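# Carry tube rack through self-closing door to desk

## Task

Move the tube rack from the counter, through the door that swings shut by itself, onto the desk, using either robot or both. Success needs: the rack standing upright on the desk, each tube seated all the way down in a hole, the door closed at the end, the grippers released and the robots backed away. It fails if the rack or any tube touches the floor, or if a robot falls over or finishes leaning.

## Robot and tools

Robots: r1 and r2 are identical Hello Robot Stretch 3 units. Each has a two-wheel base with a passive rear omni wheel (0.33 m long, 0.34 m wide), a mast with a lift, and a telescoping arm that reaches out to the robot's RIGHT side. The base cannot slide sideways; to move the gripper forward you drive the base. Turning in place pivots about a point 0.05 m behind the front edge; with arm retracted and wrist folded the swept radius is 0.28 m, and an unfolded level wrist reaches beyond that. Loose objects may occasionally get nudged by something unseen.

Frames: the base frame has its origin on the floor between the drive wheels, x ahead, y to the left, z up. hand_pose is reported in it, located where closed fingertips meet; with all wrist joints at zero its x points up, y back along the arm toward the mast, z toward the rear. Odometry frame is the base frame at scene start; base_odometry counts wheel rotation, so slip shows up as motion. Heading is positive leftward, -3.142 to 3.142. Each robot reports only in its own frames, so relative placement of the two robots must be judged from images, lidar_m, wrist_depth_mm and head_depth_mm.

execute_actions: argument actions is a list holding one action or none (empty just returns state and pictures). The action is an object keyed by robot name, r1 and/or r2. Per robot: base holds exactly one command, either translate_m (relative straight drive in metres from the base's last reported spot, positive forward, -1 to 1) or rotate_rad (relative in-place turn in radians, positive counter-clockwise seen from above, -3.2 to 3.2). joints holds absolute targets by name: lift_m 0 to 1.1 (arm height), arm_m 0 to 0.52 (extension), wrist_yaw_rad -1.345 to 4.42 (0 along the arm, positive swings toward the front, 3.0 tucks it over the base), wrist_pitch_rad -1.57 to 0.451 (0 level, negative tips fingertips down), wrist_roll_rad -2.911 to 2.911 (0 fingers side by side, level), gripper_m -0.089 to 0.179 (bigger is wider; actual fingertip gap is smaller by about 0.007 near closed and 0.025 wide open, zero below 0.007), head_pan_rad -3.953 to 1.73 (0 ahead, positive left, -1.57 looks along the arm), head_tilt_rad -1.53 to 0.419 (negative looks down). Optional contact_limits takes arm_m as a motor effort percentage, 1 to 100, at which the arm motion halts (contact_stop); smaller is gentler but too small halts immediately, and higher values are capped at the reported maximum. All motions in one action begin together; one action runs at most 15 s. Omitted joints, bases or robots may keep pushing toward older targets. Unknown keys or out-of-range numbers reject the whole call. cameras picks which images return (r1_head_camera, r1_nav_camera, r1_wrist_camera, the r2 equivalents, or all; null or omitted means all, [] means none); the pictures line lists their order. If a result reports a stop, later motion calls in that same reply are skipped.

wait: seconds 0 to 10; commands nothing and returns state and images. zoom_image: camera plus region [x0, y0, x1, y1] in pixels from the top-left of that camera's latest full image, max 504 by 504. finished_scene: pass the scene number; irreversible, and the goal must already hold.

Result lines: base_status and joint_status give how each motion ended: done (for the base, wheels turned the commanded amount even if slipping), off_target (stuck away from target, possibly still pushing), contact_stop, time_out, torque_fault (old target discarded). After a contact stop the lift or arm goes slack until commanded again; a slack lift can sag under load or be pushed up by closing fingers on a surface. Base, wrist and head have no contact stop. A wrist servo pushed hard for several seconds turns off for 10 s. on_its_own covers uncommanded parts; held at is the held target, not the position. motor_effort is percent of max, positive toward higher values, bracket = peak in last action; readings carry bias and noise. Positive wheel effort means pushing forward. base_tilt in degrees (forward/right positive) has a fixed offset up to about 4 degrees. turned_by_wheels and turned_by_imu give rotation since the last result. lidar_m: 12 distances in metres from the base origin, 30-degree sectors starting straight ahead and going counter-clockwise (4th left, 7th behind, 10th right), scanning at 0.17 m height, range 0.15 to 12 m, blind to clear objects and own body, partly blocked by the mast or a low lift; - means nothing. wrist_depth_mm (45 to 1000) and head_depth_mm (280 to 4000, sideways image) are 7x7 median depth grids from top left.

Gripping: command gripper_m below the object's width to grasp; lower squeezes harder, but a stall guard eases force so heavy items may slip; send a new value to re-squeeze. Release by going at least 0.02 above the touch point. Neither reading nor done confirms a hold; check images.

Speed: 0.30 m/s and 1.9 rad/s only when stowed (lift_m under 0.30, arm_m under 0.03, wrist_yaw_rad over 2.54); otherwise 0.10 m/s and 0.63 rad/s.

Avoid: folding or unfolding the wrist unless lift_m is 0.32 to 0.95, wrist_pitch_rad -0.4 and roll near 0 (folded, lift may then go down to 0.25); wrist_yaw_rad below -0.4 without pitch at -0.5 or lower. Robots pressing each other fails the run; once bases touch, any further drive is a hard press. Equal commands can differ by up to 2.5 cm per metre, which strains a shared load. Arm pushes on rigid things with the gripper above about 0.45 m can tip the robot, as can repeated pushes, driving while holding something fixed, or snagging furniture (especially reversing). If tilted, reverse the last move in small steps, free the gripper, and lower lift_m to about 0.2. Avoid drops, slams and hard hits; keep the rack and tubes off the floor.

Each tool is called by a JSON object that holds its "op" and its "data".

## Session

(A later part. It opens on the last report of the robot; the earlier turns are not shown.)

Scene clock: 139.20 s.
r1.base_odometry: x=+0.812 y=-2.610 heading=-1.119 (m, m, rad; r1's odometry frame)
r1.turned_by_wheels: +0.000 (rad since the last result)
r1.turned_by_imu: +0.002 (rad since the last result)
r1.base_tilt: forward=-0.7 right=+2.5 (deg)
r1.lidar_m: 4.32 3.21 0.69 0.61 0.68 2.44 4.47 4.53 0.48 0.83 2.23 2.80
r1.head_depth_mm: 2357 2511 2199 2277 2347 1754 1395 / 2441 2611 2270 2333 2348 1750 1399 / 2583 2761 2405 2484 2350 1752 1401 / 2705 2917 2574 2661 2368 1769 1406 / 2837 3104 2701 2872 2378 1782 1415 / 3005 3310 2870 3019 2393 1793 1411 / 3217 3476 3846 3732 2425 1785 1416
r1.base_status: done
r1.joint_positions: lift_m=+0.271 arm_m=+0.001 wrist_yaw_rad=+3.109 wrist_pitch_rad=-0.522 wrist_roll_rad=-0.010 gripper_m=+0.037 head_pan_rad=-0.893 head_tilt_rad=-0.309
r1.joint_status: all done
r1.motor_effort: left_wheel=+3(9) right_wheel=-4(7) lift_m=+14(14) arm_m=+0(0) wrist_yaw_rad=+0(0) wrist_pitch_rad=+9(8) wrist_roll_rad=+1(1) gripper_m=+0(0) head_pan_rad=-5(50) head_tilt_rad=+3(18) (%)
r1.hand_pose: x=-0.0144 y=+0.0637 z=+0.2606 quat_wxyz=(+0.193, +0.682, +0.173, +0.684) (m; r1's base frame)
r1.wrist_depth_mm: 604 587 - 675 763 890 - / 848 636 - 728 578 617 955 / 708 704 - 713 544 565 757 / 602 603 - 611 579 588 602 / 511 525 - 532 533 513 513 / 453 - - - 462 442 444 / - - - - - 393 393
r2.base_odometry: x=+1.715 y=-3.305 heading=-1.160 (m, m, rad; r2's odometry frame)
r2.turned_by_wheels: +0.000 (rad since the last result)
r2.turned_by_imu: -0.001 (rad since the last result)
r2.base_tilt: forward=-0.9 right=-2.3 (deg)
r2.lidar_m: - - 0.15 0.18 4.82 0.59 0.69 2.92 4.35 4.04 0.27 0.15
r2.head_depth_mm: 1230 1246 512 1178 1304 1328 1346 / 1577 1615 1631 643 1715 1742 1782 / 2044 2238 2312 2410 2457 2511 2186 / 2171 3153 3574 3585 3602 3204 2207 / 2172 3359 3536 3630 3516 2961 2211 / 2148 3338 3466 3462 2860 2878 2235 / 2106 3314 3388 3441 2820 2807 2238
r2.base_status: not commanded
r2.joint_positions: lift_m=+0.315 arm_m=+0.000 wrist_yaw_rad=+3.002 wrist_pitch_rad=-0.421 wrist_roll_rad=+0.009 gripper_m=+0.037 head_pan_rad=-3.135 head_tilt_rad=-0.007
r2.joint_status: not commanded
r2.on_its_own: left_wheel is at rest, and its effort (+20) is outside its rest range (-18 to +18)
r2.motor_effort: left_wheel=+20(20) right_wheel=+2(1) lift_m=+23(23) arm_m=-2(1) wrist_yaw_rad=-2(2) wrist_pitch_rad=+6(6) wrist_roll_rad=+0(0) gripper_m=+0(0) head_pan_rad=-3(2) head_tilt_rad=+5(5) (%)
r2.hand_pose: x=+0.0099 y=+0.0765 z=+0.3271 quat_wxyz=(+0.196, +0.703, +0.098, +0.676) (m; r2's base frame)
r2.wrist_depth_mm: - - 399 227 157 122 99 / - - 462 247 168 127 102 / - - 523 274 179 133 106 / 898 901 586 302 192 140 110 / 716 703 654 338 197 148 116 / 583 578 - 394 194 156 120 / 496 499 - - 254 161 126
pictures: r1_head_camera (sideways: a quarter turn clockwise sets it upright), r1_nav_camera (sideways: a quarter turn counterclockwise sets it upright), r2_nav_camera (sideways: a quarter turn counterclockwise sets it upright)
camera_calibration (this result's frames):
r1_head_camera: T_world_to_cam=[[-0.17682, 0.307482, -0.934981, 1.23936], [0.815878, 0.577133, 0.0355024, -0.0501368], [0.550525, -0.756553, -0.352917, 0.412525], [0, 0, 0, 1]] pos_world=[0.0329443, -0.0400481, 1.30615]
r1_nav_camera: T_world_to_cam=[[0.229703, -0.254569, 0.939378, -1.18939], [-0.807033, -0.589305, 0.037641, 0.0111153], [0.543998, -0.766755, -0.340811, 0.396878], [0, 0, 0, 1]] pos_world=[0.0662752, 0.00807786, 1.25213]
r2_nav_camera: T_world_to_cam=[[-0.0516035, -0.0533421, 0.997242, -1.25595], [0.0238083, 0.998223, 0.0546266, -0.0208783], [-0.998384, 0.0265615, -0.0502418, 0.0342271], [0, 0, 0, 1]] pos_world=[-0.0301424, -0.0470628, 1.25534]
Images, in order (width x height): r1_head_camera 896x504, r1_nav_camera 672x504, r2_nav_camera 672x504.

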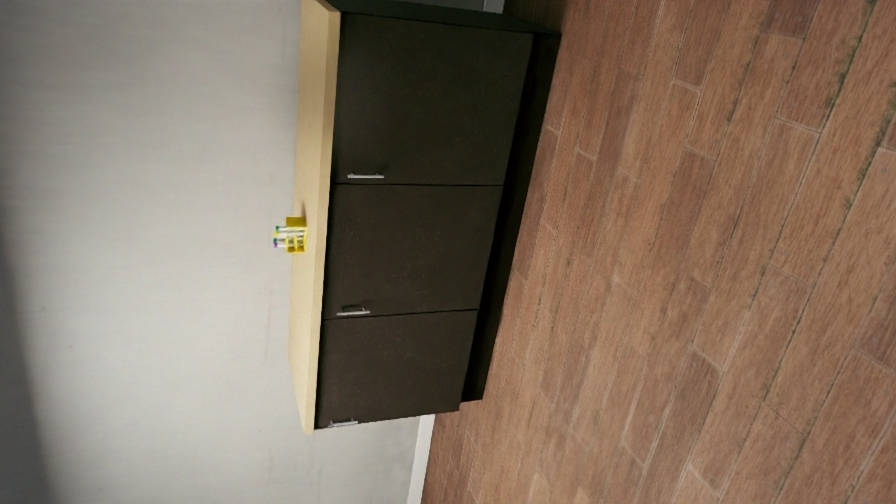

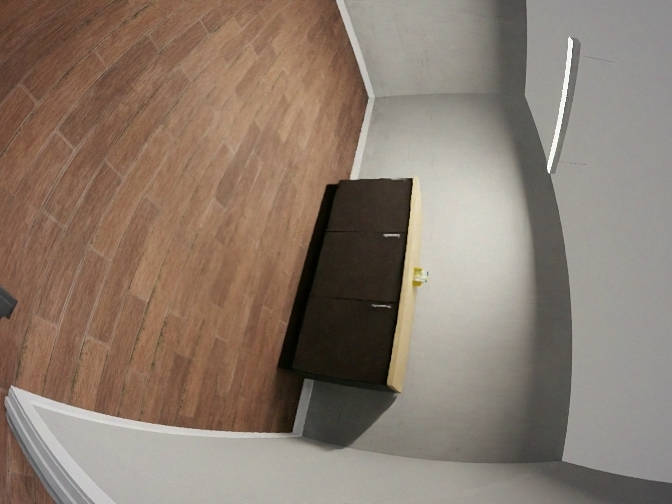

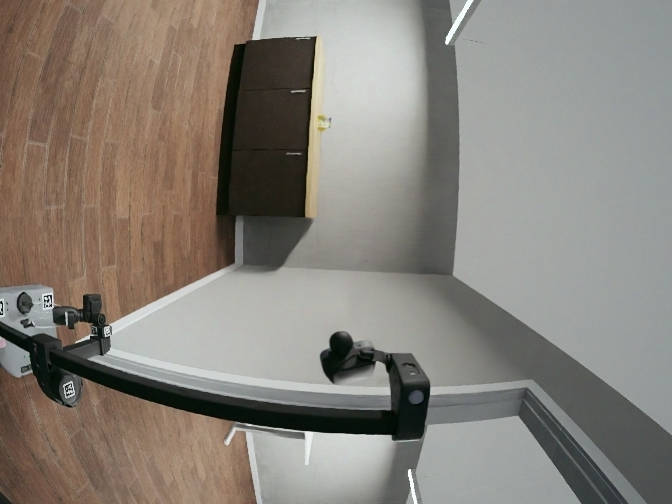

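{"op": "execute_actions", "data": {"actions": [{"r1":{"base":{"rotate_rad":-0.8},"joints":{"head_pan_rad":-0.2}}}], "cameras": []}}

{"op": "execute_actions", "data": {"actions": [{"r1":{"base":{"translate_m":1.0}}}], "cameras": []}}

{"op": "execute_actions", "data": {"actions": [{"r1":{"base":{"translate_m":1.0}}}], "cameras": ["r1_head_camera"]}}

Scene clock: 147.27 s.
r1.base_odometry: x=+0.812 y=-2.610 heading=-1.919 (m, m, rad; r1's odometry frame)
r1.turned_by_wheels: -0.800 (rad since the last result)
r1.turned_by_imu: -0.800 (rad since the last result)
r1.base_tilt: forward=-0.7 right=+2.6 (deg)
r1.lidar_m: 2.39 4.38 4.32 2.48 0.61 0.68 0.68 3.13 4.48 0.48 0.50 2.22
r1.head_depth_mm: 2346 2457 2624 2843 2343 1727 1396 / 2417 2560 2348 2328 2350 1743 1405 / 2459 2619 2316 2370 2344 1748 1405 / 2601 2778 2422 2500 2357 1777 1407 / 2716 2875 2512 2624 2407 1767 1398 / 2822 2990 2686 2829 2389 1776 1416 / 2914 3179 2806 2995 2391 1800 1427
r1.base_status: done
r1.joint_positions: lift_m=+0.271 arm_m=+0.001 wrist_yaw_rad=+3.109 wrist_pitch_rad=-0.522 wrist_roll_rad=-0.010 gripper_m=+0.037 head_pan_rad=-0.207 head_tilt_rad=-0.309
r1.joint_status: all done
r1.motor_effort: left_wheel=+3(9) right_wheel=-4(11) lift_m=+14(14) arm_m=+0(0) wrist_yaw_rad=+0(0) wrist_pitch_rad=+8(8) wrist_roll_rad=+1(1) gripper_m=-1(0) head_pan_rad=+5(53) head_tilt_rad=+3(3) (%)
r1.hand_pose: x=-0.0144 y=+0.0637 z=+0.2606 quat_wxyz=(+0.193, +0.682, +0.173, +0.684) (m; r1's base frame)
r1.wrist_depth_mm: 545 702 - - - - - / 534 581 - 963 964 962 970 / 583 482 - 747 736 742 754 / 598 519 - 612 611 606 608 / 512 528 - 533 532 515 517 / 457 - - - 459 447 445 / - - - - - 392 392
r2.base_odometry: x=+1.715 y=-3.305 heading=-1.160 (m, m, rad; r2's odometry frame)
r2.turned_by_wheels: +0.000 (rad since the last result)
r2.turned_by_imu: -0.001 (rad since the last result)
r2.base_tilt: forward=-0.9 right=-2.4 (deg)
r2.lidar_m: - - 0.15 0.18 4.83 0.55 0.55 2.91 4.37 4.04 0.27 0.15
r2.head_depth_mm: 1220 1246 1207 1175 1245 1263 1282 / 1578 1606 501 512 518 526 531 / 2052 2272 1975 2381 2433 2520 2191 / 2178 3153 3523 3572 3665 3225 2206 / 2146 3435 3525 3517 3548 2937 2222 / 2147 3344 3518 3440 2893 2866 2225 / 2139 3316 3401 3466 2809 2831 2252
r2.base_status: not commanded
r2.joint_positions: lift_m=+0.315 arm_m=+0.000 wrist_yaw_rad=+3.002 wrist_pitch_rad=-0.421 wrist_roll_rad=+0.009 gripper_m=+0.037 head_pan_rad=-3.135 head_tilt_rad=-0.007
r2.joint_status: not commanded
r2.on_its_own: left_wheel is at rest, and its effort (+20) is outside its rest range (-18 to +18)
r2.motor_effort: left_wheel=+20(19) right_wheel=+2(2) lift_m=+23(23) arm_m=-2(2) wrist_yaw_rad=-2(2) wrist_pitch_rad=+6(6) wrist_roll_rad=+0(0) gripper_m=+0(0) head_pan_rad=-3(3) head_tilt_rad=+5(5) (%)
r2.hand_pose: x=+0.0099 y=+0.0765 z=+0.3271 quat_wxyz=(+0.196, +0.703, +0.098, +0.676) (m; r2's base frame)
r2.wrist_depth_mm: - - 395 226 158 121 98 / - - 460 247 168 127 102 / - - 525 272 179 134 106 / 921 893 581 304 192 140 111 / 708 708 662 336 196 148 115 / 591 577 - 393 193 156 120 / 505 497 - - 251 161 126
pictures: none
No camera images: the call's "cameras" was empty. Leave "cameras" out to get every camera's image.

Scene clock: 152.37 s.
r1.base_odometry: x=+0.471 y=-3.550 heading=-1.919 (m, m, rad; r1's odometry frame)
r1.turned_by_wheels: +0.000 (rad since the last result)
r1.turned_by_imu: +0.003 (rad since the last result)
r1.base_tilt: forward=-0.7 right=+2.5 (deg)
r1.lidar_m: 1.54 3.35 3.72 3.50 2.77 1.46 1.62 0.93 0.92 0.99 1.43 1.41
r1.head_depth_mm: 1665 1763 1845 1386 1481 1630 1394 / 1707 1842 1927 1441 1565 1670 1402 / 1783 1903 1965 1518 1654 1735 1403 / 1870 1985 2039 1593 1734 1768 1417 / 1920 2035 2147 1674 1837 1776 1406 / 2004 2158 2250 1764 1950 1764 1424 / 2088 2252 2343 1874 2115 1785 1433
r1.base_status: done
r1.joint_positions: lift_m=+0.271 arm_m=+0.001 wrist_yaw_rad=+3.109 wrist_pitch_rad=-0.522 wrist_roll_rad=-0.010 gripper_m=+0.037 head_pan_rad=-0.207 head_tilt_rad=-0.309
r1.joint_status: not commanded
r1.motor_effort: left_wheel=+3(9) right_wheel=-4(8) lift_m=+14(14) arm_m=+0(0) wrist_yaw_rad=-1(0) wrist_pitch_rad=+8(8) wrist_roll_rad=+1(1) gripper_m=+0(0) head_pan_rad=+5(5) head_tilt_rad=+4(4) (%)
r1.hand_pose: x=-0.0144 y=+0.0637 z=+0.2606 quat_wxyz=(+0.193, +0.682, +0.173, +0.684) (m; r1's base frame)
r1.wrist_depth_mm: - - - - - - - / 941 956 - 948 950 949 969 / 739 741 - 752 739 744 750 / 605 606 - 609 603 614 614 / 513 528 - 530 534 516 515 / 457 - - - 455 444 447 / - - - - - 394 392
r2.base_odometry: x=+1.715 y=-3.305 heading=-1.160 (m, m, rad; r2's odometry frame)
r2.turned_by_wheels: +0.000 (rad since the last result)
r2.turned_by_imu: -0.001 (rad since the last result)
r2.base_tilt: forward=-0.8 right=-2.5 (deg)
r2.lidar_m: - - 0.15 0.18 4.83 1.19 1.68 1.36 4.35 4.05 0.26 0.15
r2.head_depth_mm: 1227 1243 1270 1289 1308 1326 1346 / 1573 1612 1643 1666 1712 1752 1779 / 2024 2261 2350 2364 2464 2545 2166 / 2166 3170 3551 3568 3595 3165 2205 / 2152 3436 3488 3550 3537 2932 2194 / 2138 3338 3451 3489 2856 2898 2130 / 2127 3278 3425 3439 2818 2840 2161
r2.base_status: not commanded
r2.joint_positions: lift_m=+0.315 arm_m=+0.000 wrist_yaw_rad=+3.002 wrist_pitch_rad=-0.421 wrist_roll_rad=+0.009 gripper_m=+0.037 head_pan_rad=-3.135 head_tilt_rad=-0.007
r2.joint_status: not commanded
r2.on_its_own: left_wheel is at rest, and its effort (+20) is outside its rest range (-18 to +18)
r2.motor_effort: left_wheel=+20(20) right_wheel=+2(1) lift_m=+23(23) arm_m=-2(2) wrist_yaw_rad=-2(2) wrist_pitch_rad=+6(6) wrist_roll_rad=+0(0) gripper_m=+0(0) head_pan_rad=-2(2) head_tilt_rad=+5(5) (%)
r2.hand_pose: x=+0.0099 y=+0.0765 z=+0.3271 quat_wxyz=(+0.196, +0.703, +0.098, +0.676) (m; r2's base frame)
r2.wrist_depth_mm: - - 398 225 158 121 99 / - - 461 247 167 127 102 / - - 523 272 179 133 106 / 914 900 580 301 192 140 111 / 718 707 686 342 197 148 115 / 578 575 - 395 193 157 120 / 493 503 - - 253 161 126
pictures: none
No camera images: the call's "cameras" was empty. Leave "cameras" out to get every camera's image.

Scene clock: 157.37 s.
r1.base_odometry: x=+0.130 y=-4.490 heading=-1.919 (m, m, rad; r1's odometry frame)
r1.turned_by_wheels: +0.000 (rad since the last result)
r1.turned_by_imu: +0.003 (rad since the last result)
r1.base_tilt: forward=-0.7 right=+2.5 (deg)
r1.lidar_m: 0.68 1.05 3.12 3.38 3.58 2.41 1.91 1.53 1.52 0.79 0.63 0.63
r1.head_depth_mm: 994 1051 1132 1055 703 681 743 / 1029 1096 1176 1069 706 717 785 / 1066 1146 1223 1087 720 757 837 / 1109 1188 1279 1091 753 802 891 / 1158 1228 1341 1104 795 856 957 / 1206 1295 1404 1114 830 913 1027 / 1249 1344 1472 1128 873 979 1111
r1.base_status: done
r1.joint_positions: lift_m=+0.271 arm_m=+0.001 wrist_yaw_rad=+3.109 wrist_pitch_rad=-0.522 wrist_roll_rad=-0.010 gripper_m=+0.037 head_pan_rad=-0.207 head_tilt_rad=-0.309
r1.joint_status: not commanded
r1.motor_effort: left_wheel=+2(9) right_wheel=-4(8) lift_m=+15(15) arm_m=+0(0) wrist_yaw_rad=-1(0) wrist_pitch_rad=+8(9) wrist_roll_rad=+1(1) gripper_m=-1(1) head_pan_rad=+5(5) head_tilt_rad=+3(3) (%)
r1.hand_pose: x=-0.0144 y=+0.0637 z=+0.2606 quat_wxyz=(+0.193, +0.682, +0.173, +0.684) (m; r1's base frame)
r1.wrist_depth_mm: - - - - - - - / 949 955 - 944 960 972 946 / 737 751 - 735 740 741 745 / 613 602 - 612 604 607 610 / 512 524 - 529 529 514 516 / 452 - - - 459 443 445 / - - - - - 394 393
r2.base_odometry: x=+1.715 y=-3.305 heading=-1.160 (m, m, rad; r2's odometry frame)
r2.turned_by_wheels: +0.000 (rad since the last result)
r2.turned_by_imu: -0.001 (rad since the last result)
r2.base_tilt: forward=-0.8 right=-2.4 (deg)
r2.lidar_m: - - 0.15 0.18 4.82 1.19 1.69 2.32 4.36 4.03 0.27 0.15
r2.head_depth_mm: 1223 1245 1266 1286 1309 1334 1347 / 1565 1598 1635 1669 1721 1739 1782 / 2033 2261 2348 2386 2431 2529 2175 / 2166 3225 3518 3582 3579 3178 2204 / 2155 3399 3489 3496 3567 2957 2213 / 2136 3361 3440 3508 2840 2880 2230 / 2132 3321 3375 3400 2834 2856 2264
r2.base_status: not commanded
r2.joint_positions: lift_m=+0.315 arm_m=+0.000 wrist_yaw_rad=+3.002 wrist_pitch_rad=-0.421 wrist_roll_rad=+0.009 gripper_m=+0.037 head_pan_rad=-3.135 head_tilt_rad=-0.007
r2.joint_status: not commanded
r2.on_its_own: left_wheel is at rest, and its effort (+20) is outside its rest range (-18 to +18)
r2.motor_effort: left_wheel=+20(20) right_wheel=+1(2) lift_m=+23(23) arm_m=-2(2) wrist_yaw_rad=-2(2) wrist_pitch_rad=+6(6) wrist_roll_rad=+0(0) gripper_m=+0(0) head_pan_rad=-1(2) head_tilt_rad=+5(5) (%)
r2.hand_pose: x=+0.0099 y=+0.0765 z=+0.3271 quat_wxyz=(+0.196, +0.703, +0.098, +0.676) (m; r2's base frame)
r2.wrist_depth_mm: - - 399 227 157 121 99 / - - 459 247 168 127 102 / - - 520 272 178 133 106 / 886 904 576 300 192 140 110 / 697 706 668 342 196 148 116 / 580 573 - 399 193 156 120 / 504 504 - - 253 160 126
pictures: r1_head_camera (sideways: a quarter turn clockwise sets it upright)
camera_calibration (this result's frames):
r1_head_camera: T_world_to_cam=[[-0.331034, 0.125866, -0.935187, 1.24057], [0.265885, 0.963349, 0.0355389, -0.0468294], [0.905385, -0.236887, -0.352367, 0.409646], [0, 0, 0, 1]] pos_world=[0.0522352, -0.013992, 1.30618]
Images, in order (width x height): r1_head_camera 896x504.

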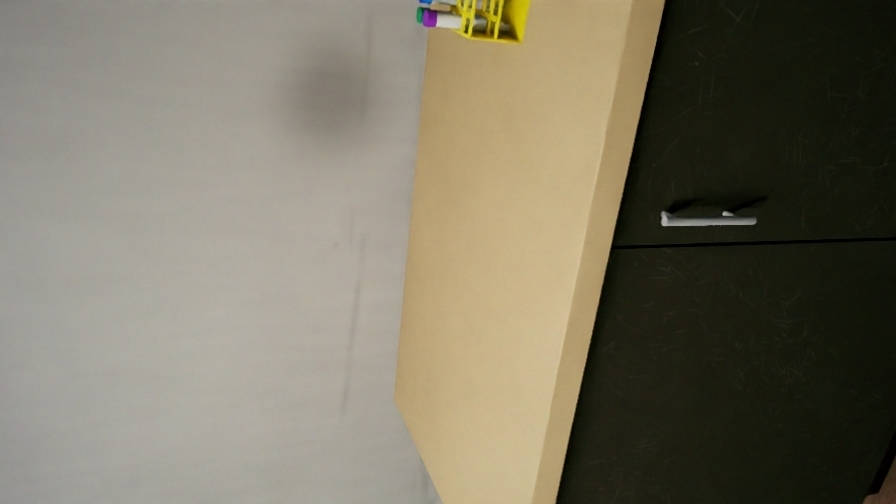

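{"op": "execute_actions", "data": {"actions": [{"r1":{"base":{"rotate_rad":0.94},"joints":{"head_pan_rad":-1.5,"head_tilt_rad":-0.5}}}], "cameras": []}}

{"op": "execute_actions", "data": {"actions": [{"r1":{"joints":{"lift_m":0.93,"wrist_pitch_rad":-0.4}}}], "cameras": ["r1_head_camera","r1_nav_camera"]}}

Scene clock: 161.23 s.
r1.base_odometry: x=+0.130 y=-4.490 heading=-0.979 (m, m, rad; r1's odometry frame)
r1.turned_by_wheels: +0.940 (rad since the last result)
r1.turned_by_imu: +0.941 (rad since the last result)
r1.base_tilt: forward=-0.7 right=+2.5 (deg)
r1.lidar_m: 3.11 3.25 3.66 2.53 2.53 1.57 1.52 0.87 0.65 0.63 0.66 0.92
r1.head_depth_mm: 1029 1124 1073 729 775 903 1092 / 1026 1133 1084 727 780 915 1162 / 1028 1130 953 732 782 917 1160 / 1027 1134 895 732 784 921 1156 / 1024 1129 1097 737 789 918 1160 / 1030 1129 1111 740 788 932 1169 / 1027 1128 1118 743 794 930 1167
r1.base_status: done
r1.joint_positions: lift_m=+0.271 arm_m=+0.001 wrist_yaw_rad=+3.109 wrist_pitch_rad=-0.522 wrist_roll_rad=-0.010 gripper_m=+0.037 head_pan_rad=-1.493 head_tilt_rad=-0.494
r1.joint_status: all done
r1.motor_effort: left_wheel=-2(7) right_wheel=+4(12) lift_m=+13(14) arm_m=+0(0) wrist_yaw_rad=+0(1) wrist_pitch_rad=+8(8) wrist_roll_rad=+1(1) gripper_m=-1(0) head_pan_rad=-4(52) head_tilt_rad=-3(18) (%)
r1.hand_pose: x=-0.0144 y=+0.0637 z=+0.2606 quat_wxyz=(+0.193, +0.682, +0.173, +0.684) (m; r1's base frame)
r1.wrist_depth_mm: - - - - - - - / 934 968 - 950 964 963 966 / 729 739 - 741 742 756 749 / 607 607 - 609 609 612 604 / 514 527 - 531 536 516 515 / 458 - - - 456 445 442 / - - - - - 392 391
r2.base_odometry: x=+1.715 y=-3.305 heading=-1.160 (m, m, rad; r2's odometry frame)
r2.turned_by_wheels: +0.000 (rad since the last result)
r2.turned_by_imu: -0.001 (rad since the last result)
r2.base_tilt: forward=-0.9 right=-2.4 (deg)
r2.lidar_m: - - 0.15 0.18 4.80 1.19 1.68 2.27 4.35 4.05 0.27 0.15
r2.head_depth_mm: 1230 1245 1262 1288 1302 1331 1351 / 1575 1612 1637 1670 1695 1746 1780 / 2033 2274 2321 2372 2464 2533 2195 / 2166 3181 3538 3616 3617 3215 2201 / 2146 3360 3497 3555 3535 2999 2216 / 2152 3371 3470 3442 2868 2885 2214 / 2139 3363 3411 3420 2817 2822 2243
r2.base_status: not commanded
r2.joint_positions: lift_m=+0.315 arm_m=+0.000 wrist_yaw_rad=+3.002 wrist_pitch_rad=-0.421 wrist_roll_rad=+0.009 gripper_m=+0.037 head_pan_rad=-3.135 head_tilt_rad=-0.007
r2.joint_status: not commanded
r2.on_its_own: left_wheel is at rest, and its effort (+19) is outside its rest range (-18 to +18)
r2.motor_effort: left_wheel=+19(19) right_wheel=+1(2) lift_m=+23(23) arm_m=-2(2) wrist_yaw_rad=-2(1) wrist_pitch_rad=+6(6) wrist_roll_rad=+0(0) gripper_m=+1(0) head_pan_rad=-2(2) head_tilt_rad=+5(5) (%)
r2.hand_pose: x=+0.0099 y=+0.0765 z=+0.3271 quat_wxyz=(+0.196, +0.703, +0.098, +0.676) (m; r2's base frame)
r2.wrist_depth_mm: - - 395 228 158 121 98 / - - 465 246 167 127 102 / - - 521 271 179 133 106 / 922 896 578 303 191 140 110 / 712 686 665 341 197 148 115 / 583 586 - 389 194 156 121 / 494 504 - - 251 162 126
pictures: none
No camera images: the call's "cameras" was empty. Leave "cameras" out to get every camera's image.

Scene clock: 168.07 s.
r1.base_odometry: x=+0.130 y=-4.490 heading=-0.979 (m, m, rad; r1's odometry frame)
r1.turned_by_wheels: +0.000 (rad since the last result)
r1.turned_by_imu: +0.001 (rad since the last result)
r1.base_tilt: forward=-0.6 right=+2.5 (deg)
r1.lidar_m: 3.12 3.25 3.67 2.53 2.53 1.57 1.52 0.87 0.65 0.63 0.66 0.92
r1.head_depth_mm: 1025 1132 1080 728 779 - - / 1026 1128 1083 727 780 870 - / 1029 1127 954 731 784 870 - / 1022 1127 898 736 784 897 - / 1027 1125 1100 739 788 889 - / 1026 1131 1106 741 784 926 1082 / 1028 1132 1112 740 793 929 1169
r1.base_status: not commanded
r1.joint_positions: lift_m=+0.929 arm_m=+0.001 wrist_yaw_rad=+3.109 wrist_pitch_rad=-0.421 wrist_roll_rad=-0.010 gripper_m=+0.037 head_pan_rad=-1.493 head_tilt_rad=-0.494
r1.joint_status: all done
r1.motor_effort: left_wheel=-2(2) right_wheel=+4(3) lift_m=+39(41) arm_m=+0(0) wrist_yaw_rad=-1(1) wrist_pitch_rad=+12(14) wrist_roll_rad=+1(1) gripper_m=-1(1) head_pan_rad=-4(4) head_tilt_rad=-4(1) (%)
r1.hand_pose: x=-0.0140 y=+0.0777 z=+0.9415 quat_wxyz=(+0.158, +0.690, +0.137, +0.693) (m; r1's base frame)
r1.wrist_depth_mm: - - - - - - - / - - - - - - - / - - - - - - - / - - - - - - - / - - - - - - - / - - - - - - - / - - - - - - -
r2.base_odometry: x=+1.715 y=-3.305 heading=-1.160 (m, m, rad; r2's odometry frame)
r2.turned_by_wheels: +0.000 (rad since the last result)
r2.turned_by_imu: -0.001 (rad since the last result)
r2.base_tilt: forward=-0.9 right=-2.4 (deg)
r2.lidar_m: - - 0.15 0.18 4.81 1.19 1.69 2.27 4.34 4.03 0.27 0.15
r2.head_depth_mm: 1230 1243 1265 1289 1309 1327 1350 / 1582 1606 1628 1667 1711 1736 1778 / 2050 2259 2324 2375 2474 2535 2202 / 2158 3187 3528 3588 3598 3207 2197 / 2174 3393 3499 3539 3579 2963 2216 / 2124 3331 3479 3440 2865 2885 2221 / 2120 3328 3380 3422 2829 2857 2240
r2.base_status: not commanded
r2.joint_positions: lift_m=+0.315 arm_m=+0.000 wrist_yaw_rad=+3.002 wrist_pitch_rad=-0.421 wrist_roll_rad=+0.009 gripper_m=+0.037 head_pan_rad=-3.135 head_tilt_rad=-0.007
r2.joint_status: not commanded
r2.on_its_own: left_wheel is at rest, and its effort (+20) is outside its rest range (-18 to +18)
r2.motor_effort: left_wheel=+20(20) right_wheel=+1(2) lift_m=+23(23) arm_m=-1(1) wrist_yaw_rad=-2(2) wrist_pitch_rad=+6(6) wrist_roll_rad=+0(0) gripper_m=+0(0) head_pan_rad=-2(3) head_tilt_rad=+5(6) (%)
r2.hand_pose: x=+0.0099 y=+0.0765 z=+0.3271 quat_wxyz=(+0.196, +0.703, +0.098, +0.676) (m; r2's base frame)
r2.wrist_depth_mm: - - 396 226 158 121 98 / - - 456 248 168 126 102 / - - 520 271 179 134 106 / 897 891 586 301 192 140 110 / 715 699 672 340 198 147 115 / 586 574 - 399 193 156 121 / 505 499 - - 252 160 126
pictures: r1_head_camera (sideways: a quarter turn clockwise sets it upright), r1_nav_camera (sideways: a quarter turn counterclockwise sets it upright)
camera_calibration (this result's frames):
r1_head_camera: T_world_to_cam=[[0.0148093, 0.519033, -0.854626, 1.13336], [0.999674, 0.0101011, 0.0234574, -0.0355696], [0.0208078, -0.854695, -0.518714, 0.631501], [0, 0, 0, 1]] pos_world=[0.00563346, -0.0481526, 1.297]
r1_nav_camera: T_world_to_cam=[[0.0587885, -0.506171, 0.860427, -1.08534], [-0.998222, -0.0382931, 0.0456763, 0.00183055], [0.00982845, -0.861583, -0.507522, 0.617075], [0, 0, 0, 1]] pos_world=[0.0595681, -0.0176383, 1.24695]
Images, in order (width x height): r1_head_camera 896x504, r1_nav_camera 672x504.

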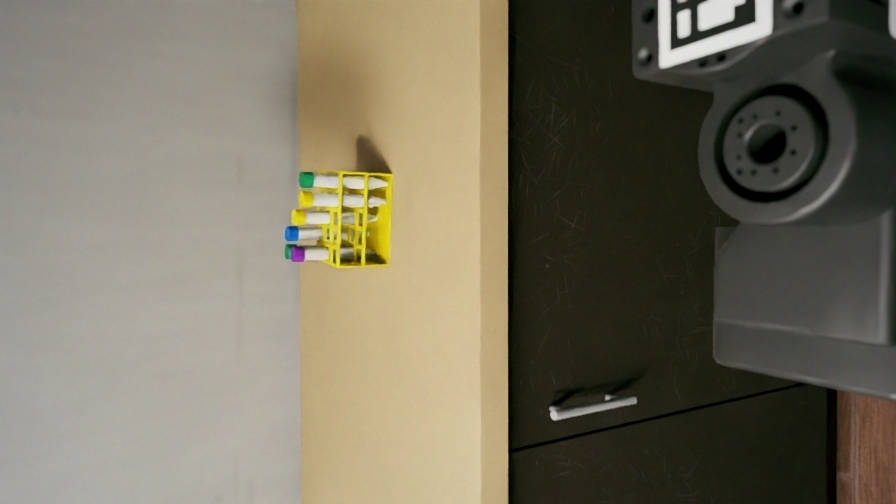

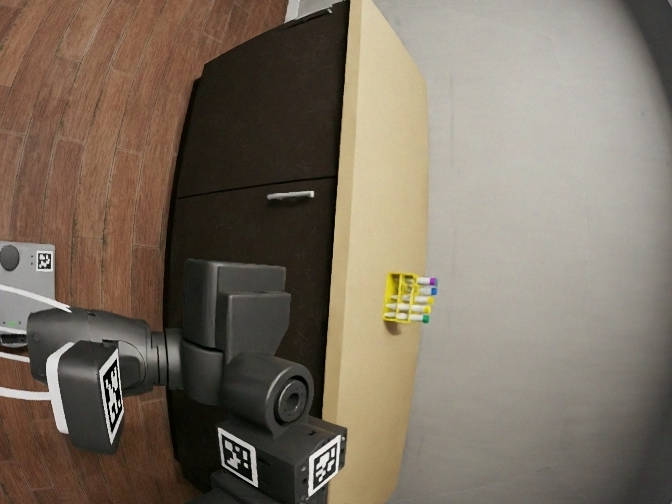

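{"op": "zoom_image", "data": {"camera": "r1_head_camera", "region": [260, 140, 420, 300]}}

Region (260, 140, 420, 300) of r1_head_camera's 896x504 image, scaled by 3.150, with more detail than that image has.

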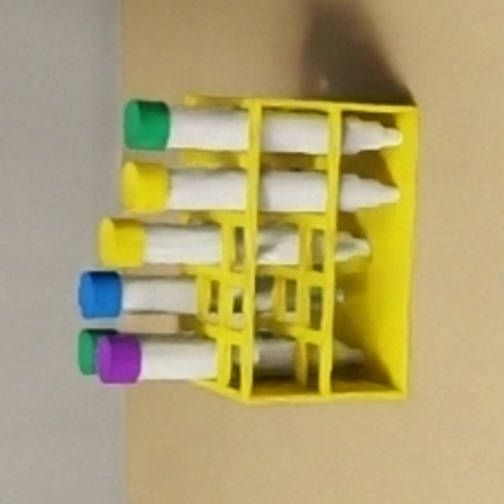

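{"op": "execute_actions", "data": {"actions": [{"r1":{"joints":{"wrist_yaw_rad":0.0,"gripper_m":0.179}}}], "cameras": []}}

{"op": "execute_actions", "data": {"actions": [{"r1":{"joints":{"wrist_pitch_rad":-0.3,"lift_m":1.0,"arm_m":0.2}}}], "cameras": ["r1_head_camera","r1_wrist_camera"]}}

Scene clock: 178.97 s.
r1.base_odometry: x=+0.130 y=-4.490 heading=-0.979 (m, m, rad; r1's odometry frame)
r1.turned_by_wheels: +0.000 (rad since the last result)
r1.turned_by_imu: +0.001 (rad since the last result)
r1.base_tilt: forward=-0.7 right=+2.5 (deg)
r1.lidar_m: 3.12 3.25 3.66 2.54 2.53 1.57 1.51 0.87 0.65 0.63 0.66 0.92
r1.head_depth_mm: 1025 1130 1081 727 776 - - / 1024 1130 1083 730 776 879 - / 1027 1134 962 734 765 - - / 1026 1124 897 735 782 902 1176 / 1025 1126 1108 739 785 945 1166 / 1027 1135 1113 739 787 925 1166 / 1028 1126 1112 741 793 932 1167
r1.base_status: not commanded
r1.joint_positions: lift_m=+0.929 arm_m=+0.001 wrist_yaw_rad=+0.002 wrist_pitch_rad=-0.421 wrist_roll_rad=-0.010 gripper_m=+0.179 head_pan_rad=-1.493 head_tilt_rad=-0.494
r1.joint_status: all done
r1.motor_effort: left_wheel=-2(2) right_wheel=+3(3) lift_m=+39(39) arm_m=+0(0) wrist_yaw_rad=-2(2) wrist_pitch_rad=+12(13) wrist_roll_rad=+0(0) gripper_m=-1(85) head_pan_rad=-4(5) head_tilt_rad=-2(2) (%)
r1.hand_pose: x=-0.0211 y=-0.3703 z=+0.9415 quat_wxyz=(+0.695, +0.149, -0.688, -0.147) (m; r1's base frame)
r1.wrist_depth_mm: 830 842 850 556 840 847 838 / 494 495 495 502 507 510 518 / 398 394 390 384 383 380 371 / 470 456 450 442 430 422 417 / 519 502 500 488 483 466 457 / 587 576 553 542 538 527 496 / 721 661 638 625 607 596 -
r2.base_odometry: x=+1.715 y=-3.305 heading=-1.160 (m, m, rad; r2's odometry frame)
r2.turned_by_wheels: +0.000 (rad since the last result)
r2.turned_by_imu: -0.001 (rad since the last result)
r2.base_tilt: forward=-0.9 right=-2.3 (deg)
r2.lidar_m: - - 0.15 0.18 4.79 1.19 1.68 2.27 4.33 4.04 0.27 0.15
r2.head_depth_mm: 1228 1242 1261 1276 1302 1327 1346 / 1573 1610 1635 1668 1697 1742 1774 / 2057 2253 2349 2389 2472 2514 2174 / 2160 3185 3534 3576 3652 3219 2196 / 2151 3411 3505 3488 3539 2973 2206 / 2160 3354 3469 3549 2869 2863 2227 / 2135 3305 3426 3420 2825 2882 2249
r2.base_status: not commanded
r2.joint_positions: lift_m=+0.315 arm_m=+0.000 wrist_yaw_rad=+3.002 wrist_pitch_rad=-0.421 wrist_roll_rad=+0.009 gripper_m=+0.037 head_pan_rad=-3.135 head_tilt_rad=-0.007
r2.joint_status: not commanded
r2.on_its_own: left_wheel is at rest, and its effort (+20) is outside its rest range (-18 to +18)
r2.motor_effort: left_wheel=+20(20) right_wheel=+1(2) lift_m=+23(23) arm_m=-2(2) wrist_yaw_rad=-2(2) wrist_pitch_rad=+6(6) wrist_roll_rad=+0(0) gripper_m=+0(1) head_pan_rad=-3(1) head_tilt_rad=+5(5) (%)
r2.hand_pose: x=+0.0099 y=+0.0765 z=+0.3271 quat_wxyz=(+0.196, +0.703, +0.098, +0.676) (m; r2's base frame)
r2.wrist_depth_mm: - - 399 227 158 121 99 / - - 464 247 168 127 102 / - - 525 273 179 133 106 / 899 888 584 302 192 141 110 / 702 701 667 339 195 148 115 / 590 581 - 394 194 156 120 / 500 501 - - 253 161 126
pictures: none
No camera images: the call's "cameras" was empty. Leave "cameras" out to get every camera's image.

Scene clock: 181.67 s.
r1.base_odometry: x=+0.130 y=-4.490 heading=-0.979 (m, m, rad; r1's odometry frame)
r1.turned_by_wheels: +0.000 (rad since the last result)
r1.turned_by_imu: +0.000 (rad since the last result)
r1.base_tilt: forward=-0.6 right=+2.6 (deg)
r1.lidar_m: 3.12 3.25 3.67 2.53 2.53 1.57 1.52 0.87 0.65 0.63 0.66 0.91
r1.head_depth_mm: 1023 1109 - 691 777 906 1093 / 1029 1106 - - 779 911 1162 / 1025 1128 - - 780 915 1163 / 1027 1129 1094 703 784 920 1160 / 1024 1126 1108 702 786 919 1158 / 1027 1126 1111 738 789 925 1170 / 1031 1129 1110 740 788 926 1170
r1.base_status: not commanded
r1.joint_positions: lift_m=+0.999 arm_m=+0.200 wrist_yaw_rad=+0.001 wrist_pitch_rad=-0.321 wrist_roll_rad=-0.010 gripper_m=+0.179 head_pan_rad=-1.493 head_tilt_rad=-0.494
r1.joint_status: all done
r1.motor_effort: left_wheel=-2(2) right_wheel=+3(3) lift_m=+39(40) arm_m=+4(6) wrist_yaw_rad=+0(2) wrist_pitch_rad=+12(13) wrist_roll_rad=+1(0) gripper_m=+0(0) head_pan_rad=-5(4) head_tilt_rad=-4(2) (%)
r1.hand_pose: x=-0.0214 y=-0.5802 z=+1.0344 quat_wxyz=(+0.702, +0.114, -0.694, -0.113) (m; r1's base frame)
r1.wrist_depth_mm: 726 726 718 704 701 691 684 / 774 768 752 740 751 739 734 / 660 674 678 428 690 698 717 / 478 477 485 433 467 501 505 / 374 380 376 383 384 387 390 / - 309 312 313 314 312 329 / - 261 263 264 266 267 -
r2.base_odometry: x=+1.715 y=-3.305 heading=-1.160 (m, m, rad; r2's odometry frame)
r2.turned_by_wheels: +0.000 (rad since the last result)
r2.turned_by_imu: +0.000 (rad since the last result)
r2.base_tilt: forward=-0.9 right=-2.5 (deg)
r2.lidar_m: - - 0.15 0.18 4.82 1.19 1.69 2.28 4.34 4.05 0.27 0.15
r2.head_depth_mm: 1234 1249 1267 1285 1310 1323 1353 / 1581 1594 1650 1666 1701 1748 1777 / 2033 2259 2325 2391 2467 2500 2176 / 2173 3175 3565 3589 3566 3207 2205 / 2140 3372 3525 3557 3576 2976 2192 / 2152 3353 3447 3471 2862 2906 2208 / 2145 3340 3378 3454 2863 2852 2227
r2.base_status: not commanded
r2.joint_positions: lift_m=+0.315 arm_m=+0.000 wrist_yaw_rad=+3.002 wrist_pitch_rad=-0.421 wrist_roll_rad=+0.009 gripper_m=+0.037 head_pan_rad=-3.135 head_tilt_rad=-0.007
r2.joint_status: not commanded
r2.on_its_own: left_wheel is at rest, and its effort (+20) is outside its rest range (-18 to +18)
r2.motor_effort: left_wheel=+20(20) right_wheel=+2(2) lift_m=+23(23) arm_m=-2(1) wrist_yaw_rad=-2(2) wrist_pitch_rad=+6(6) wrist_roll_rad=+0(0) gripper_m=+0(1) head_pan_rad=-2(3) head_tilt_rad=+5(5) (%)
r2.hand_pose: x=+0.0099 y=+0.0765 z=+0.3271 quat_wxyz=(+0.196, +0.703, +0.098, +0.676) (m; r2's base frame)
r2.wrist_depth_mm: - - 398 226 158 122 99 / - - 465 247 168 127 102 / - - 516 272 179 133 106 / 895 885 588 300 191 140 111 / 716 705 654 341 196 147 115 / 585 579 - 390 193 156 121 / 504 501 - - 252 161 126
pictures: r1_head_camera (sideways: a quarter turn clockwise sets it upright), r1_wrist_camera
camera_calibration (this result's frames):
r1_head_camera: T_world_to_cam=[[0.0148938, 0.51903, -0.854626, 1.13336], [0.999675, 0.00993841, 0.0234574, -0.0355696], [0.0206687, -0.854698, -0.518714, 0.631502], [0, 0, 0, 1]] pos_world=[0.00562562, -0.0481525, 1.297]
r1_wrist_camera: T_world_to_cam=[[-0.998412, -0.0546216, 0.0137491, -0.0603684], [-0.0375329, 0.463164, -0.885478, 1.22226], [0.0419981, -0.884588, -0.464479, 0.131253], [0, 0, 0, 1]] pos_world=[-0.0199098, -0.453301, 1.14408]
Images, in order (width x height): r1_head_camera 896x504, r1_wrist_camera 644x364.

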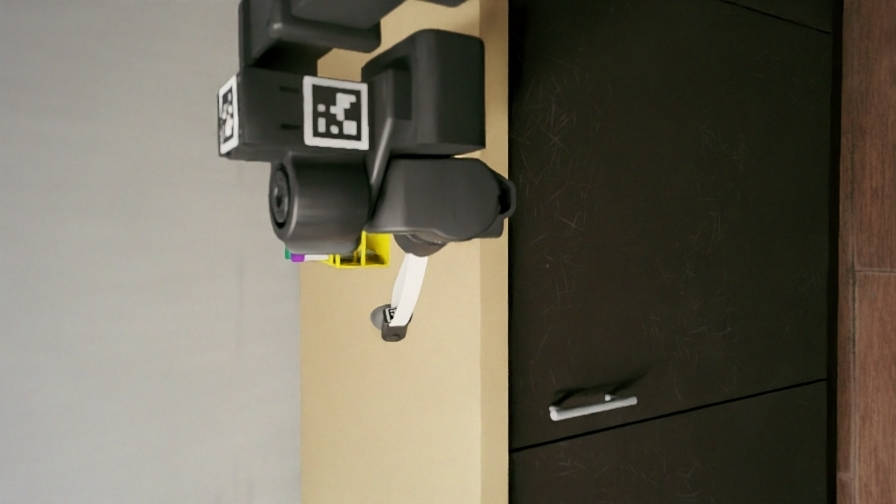

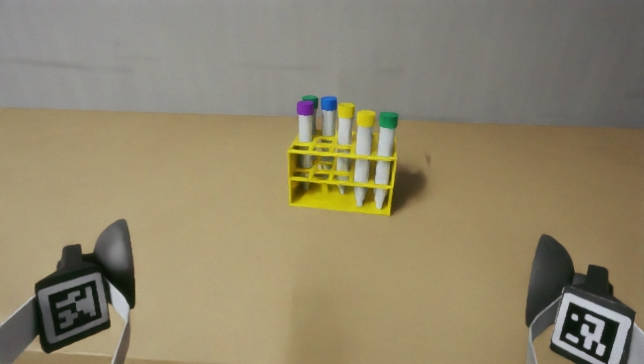

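{"op": "execute_actions", "data": {"actions": [{"r1":{"base":{"translate_m":-0.008},"joints":{"lift_m":0.925,"arm_m":0.38}}}], "cameras": ["r1_wrist_camera","r1_head_camera"]}}

Scene clock: 189.63 s.
r1.base_odometry: x=+0.125 y=-4.483 heading=-0.979 (m, m, rad; r1's odometry frame)
r1.turned_by_wheels: +0.000 (rad since the last result)
r1.turned_by_imu: +0.001 (rad since the last result)
r1.base_tilt: forward=-0.7 right=+2.6 (deg)
r1.lidar_m: 3.11 3.26 3.66 2.53 2.53 1.56 1.51 0.87 0.65 0.63 0.66 0.92
r1.head_depth_mm: 1021 1136 1154 - 792 908 1089 / 1025 1126 1191 698 777 913 1157 / 1023 1125 - 691 781 920 1154 / 1022 1127 1100 700 782 916 1162 / 1021 1127 1102 734 784 920 1167 / 1024 1127 1101 738 786 926 1164 / 1024 1135 1112 743 791 929 1160
r1.base_status: done
r1.joint_positions: lift_m=+0.926 arm_m=+0.380 wrist_yaw_rad=+0.000 wrist_pitch_rad=-0.321 wrist_roll_rad=-0.010 gripper_m=+0.179 head_pan_rad=-1.493 head_tilt_rad=-0.494
r1.joint_status: all done
r1.motor_effort: left_wheel=-2(7) right_wheel=+3(6) lift_m=+14(37) arm_m=+5(6) wrist_yaw_rad=+0(1) wrist_pitch_rad=+12(12) wrist_roll_rad=+1(1) gripper_m=+0(1) head_pan_rad=-5(5) head_tilt_rad=-2(3) (%)
r1.hand_pose: x=-0.0214 y=-0.7602 z=+0.9605 quat_wxyz=(+0.702, +0.114, -0.694, -0.113) (m; r1's base frame)
r1.wrist_depth_mm: 566 560 548 556 545 539 527 / 594 610 590 234 187 576 563 / 450 459 428 232 196 478 483 / 324 330 297 247 208 340 343 / 255 256 254 244 234 263 265 / - 210 211 212 214 215 224 / - 178 179 180 180 181 -
r2.base_odometry: x=+1.715 y=-3.305 heading=-1.160 (m, m, rad; r2's odometry frame)
r2.turned_by_wheels: +0.000 (rad since the last result)
r2.turned_by_imu: -0.001 (rad since the last result)
r2.base_tilt: forward=-0.9 right=-2.5 (deg)
r2.lidar_m: - - 0.15 0.18 4.82 1.19 1.68 2.27 4.35 4.05 0.27 0.15
r2.head_depth_mm: 1226 1245 1266 1285 1303 1324 1345 / 1578 1598 1640 1674 1701 1746 1789 / 2057 2257 2335 2392 2458 2503 2174 / 2174 3162 3539 3635 3571 3184 2208 / 2160 3386 3502 3518 3564 2963 2214 / 2133 3386 3481 3545 2854 2874 2225 / 2123 3341 3391 3432 2835 2851 2244
r2.base_status: not commanded
r2.joint_positions: lift_m=+0.315 arm_m=+0.000 wrist_yaw_rad=+3.002 wrist_pitch_rad=-0.421 wrist_roll_rad=+0.009 gripper_m=+0.037 head_pan_rad=-3.135 head_tilt_rad=-0.007
r2.joint_status: not commanded
r2.on_its_own: left_wheel is at rest, and its effort (+20) is outside its rest range (-18 to +18)
r2.motor_effort: left_wheel=+20(19) right_wheel=+1(1) lift_m=+23(23) arm_m=-2(2) wrist_yaw_rad=-2(2) wrist_pitch_rad=+6(6) wrist_roll_rad=+0(0) gripper_m=+1(0) head_pan_rad=-2(2) head_tilt_rad=+5(4) (%)
r2.hand_pose: x=+0.0099 y=+0.0765 z=+0.3271 quat_wxyz=(+0.196, +0.703, +0.098, +0.676) (m; r2's base frame)
r2.wrist_depth_mm: - - 400 226 157 121 98 / - - 458 247 168 127 102 / - - 519 272 179 133 106 / 905 907 589 304 192 140 110 / 693 710 667 341 197 149 115 / 579 589 - 396 193 156 121 / 496 500 - - 253 160 126
pictures: r1_head_camera (sideways: a quarter turn clockwise sets it upright), r1_wrist_camera
camera_calibration (this result's frames):
r1_head_camera: T_world_to_cam=[[0.0148999, 0.51903, -0.854626, 1.13336], [0.999676, 0.00992661, 0.0234574, -0.0355696], [0.0206586, -0.854698, -0.518714, 0.631502], [0, 0, 0, 1]] pos_world=[0.00562506, -0.0481525, 1.297]
r1_wrist_camera: T_world_to_cam=[[-0.998422, -0.0544462, 0.0137619, -0.0691057], [-0.0374531, 0.462964, -0.885585, 1.24019], [0.0418455, -0.884703, -0.464273, -0.0625903], [0, 0, 0, 1]] pos_world=[-0.0199286, -0.6333, 1.07019]
Images, in order (width x height): r1_head_camera 896x504, r1_wrist_camera 644x364.

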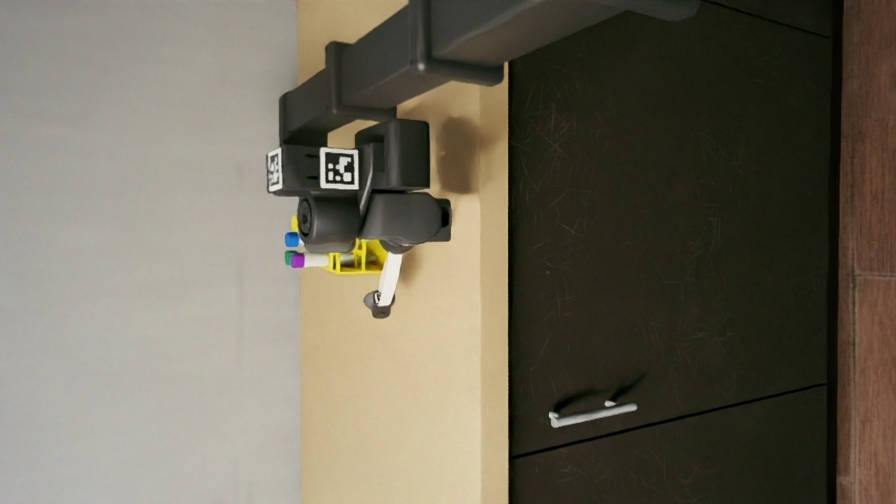

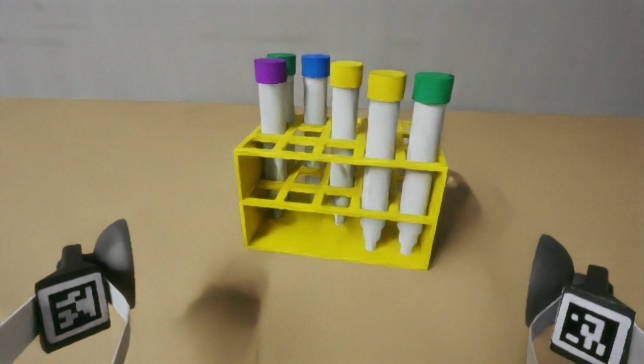

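{"op": "execute_actions", "data": {"actions": [{"r1":{"base":{"translate_m":-0.007},"joints":{"lift_m":0.92,"arm_m":0.46}}}], "cameras": ["r1_wrist_camera","r1_nav_camera"]}}

Scene clock: 196.83 s.
r1.base_odometry: x=+0.121 y=-4.477 heading=-0.979 (m, m, rad; r1's odometry frame)
r1.turned_by_wheels: +0.000 (rad since the last result)
r1.turned_by_imu: +0.000 (rad since the last result)
r1.base_tilt: forward=-0.7 right=+2.6 (deg)
r1.lidar_m: 3.13 3.28 3.66 2.53 2.53 1.56 1.50 0.87 0.65 0.63 0.66 0.92
r1.head_depth_mm: 1024 1126 1155 - 794 909 1092 / 1026 1129 1198 697 779 912 1158 / 1028 1124 - 730 781 914 1164 / 1029 1131 1097 732 781 918 1155 / 1023 1122 1104 735 786 923 1164 / 1020 1129 1109 740 788 924 1159 / 1027 1128 1108 740 790 929 1168
r1.base_status: done
r1.joint_positions: lift_m=+0.921 arm_m=+0.460 wrist_yaw_rad=+0.000 wrist_pitch_rad=-0.321 wrist_roll_rad=-0.010 gripper_m=+0.179 head_pan_rad=-1.493 head_tilt_rad=-0.494
r1.joint_status: all done
r1.motor_effort: left_wheel=-2(7) right_wheel=+3(7) lift_m=+14(13) arm_m=+4(6) wrist_yaw_rad=-1(1) wrist_pitch_rad=+12(12) wrist_roll_rad=+1(1) gripper_m=+0(0) head_pan_rad=-4(4) head_tilt_rad=-3(3) (%)
r1.hand_pose: x=-0.0214 y=-0.8402 z=+0.9555 quat_wxyz=(+0.702, +0.114, -0.694, -0.113) (m; r1's base frame)
r1.wrist_depth_mm: 496 488 483 477 474 473 462 / 530 521 173 167 501 500 495 / 438 439 180 172 111 108 471 / 315 318 162 153 121 309 332 / 246 237 169 164 127 243 256 / - 196 174 157 141 193 217 / - 172 170 170 160 170 -
r2.base_odometry: x=+1.715 y=-3.305 heading=-1.160 (m, m, rad; r2's odometry frame)
r2.turned_by_wheels: +0.000 (rad since the last result)
r2.turned_by_imu: -0.001 (rad since the last result)
r2.base_tilt: forward=-1.0 right=-2.4 (deg)
r2.lidar_m: - - 0.15 0.18 4.80 1.19 1.68 2.26 4.34 4.04 0.27 0.15
r2.head_depth_mm: 1224 1249 1271 1277 1301 1328 1343 / 1578 1603 1641 1668 1705 1740 1776 / 2038 2265 2323 2396 2467 2549 2183 / 2171 3215 3557 3574 3593 3209 2206 / 2162 3385 3497 3559 3589 2986 2192 / 2160 3338 3468 3475 2878 2836 2228 / 2113 3328 3424 3469 2859 2834 2247
r2.base_status: not commanded
r2.joint_positions: lift_m=+0.315 arm_m=+0.000 wrist_yaw_rad=+3.002 wrist_pitch_rad=-0.421 wrist_roll_rad=+0.009 gripper_m=+0.037 head_pan_rad=-3.135 head_tilt_rad=-0.007
r2.joint_status: not commanded
r2.on_its_own: left_wheel is at rest, and its effort (+20) is outside its rest range (-18 to +18)
r2.motor_effort: left_wheel=+20(20) right_wheel=+2(1) lift_m=+23(24) arm_m=-1(2) wrist_yaw_rad=-2(2) wrist_pitch_rad=+6(6) wrist_roll_rad=+0(0) gripper_m=+0(0) head_pan_rad=-2(3) head_tilt_rad=+5(5) (%)
r2.hand_pose: x=+0.0099 y=+0.0765 z=+0.3271 quat_wxyz=(+0.196, +0.703, +0.098, +0.676) (m; r2's base frame)
r2.wrist_depth_mm: - - 399 227 158 121 99 / - - 463 247 168 127 102 / - - 523 272 179 133 106 / 917 866 593 302 192 140 110 / 702 701 672 339 197 148 115 / 580 586 - 392 193 156 121 / 497 505 - - 251 160 126
pictures: r1_nav_camera (sideways: a quarter turn counterclockwise sets it upright), r1_wrist_camera
camera_calibration (this result's frames):
r1_nav_camera: T_world_to_cam=[[0.0587003, -0.506181, 0.860427, -1.08534], [-0.998229, -0.0381192, 0.0456763, 0.00183059], [0.00967829, -0.861584, -0.507522, 0.617076], [0, 0, 0, 1]] pos_world=[0.059565, -0.0176476, 1.24695]
r1_wrist_camera: T_world_to_cam=[[-0.998422, -0.0544442, 0.0137618, -0.0733913], [-0.037452, 0.462964, -0.885586, 1.27281], [0.0418438, -0.884704, -0.464272, -0.135683], [0, 0, 0, 1]] pos_world=[-0.0199288, -0.713298, 1.06519]
Images, in order (width x height): r1_nav_camera 672x504, r1_wrist_camera 644x364.

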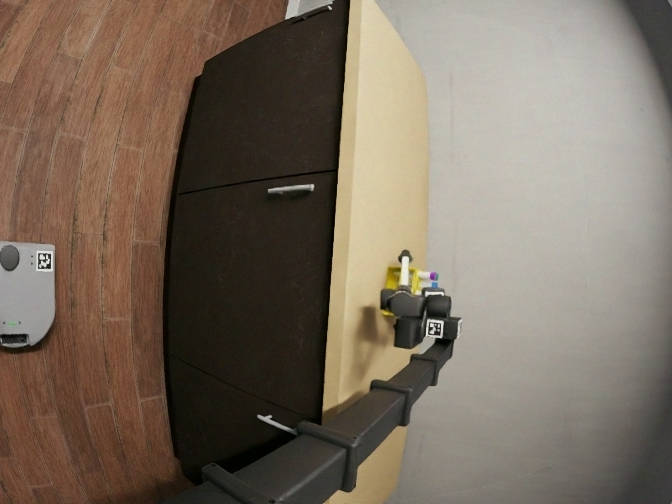

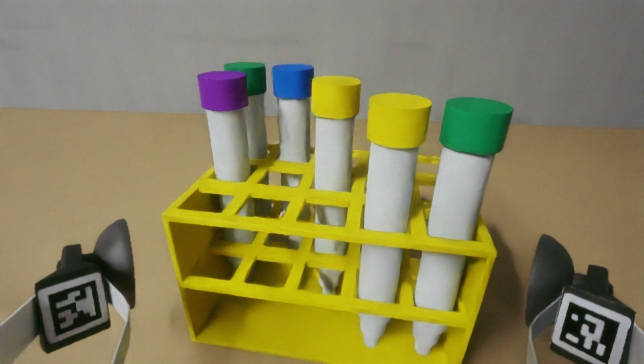

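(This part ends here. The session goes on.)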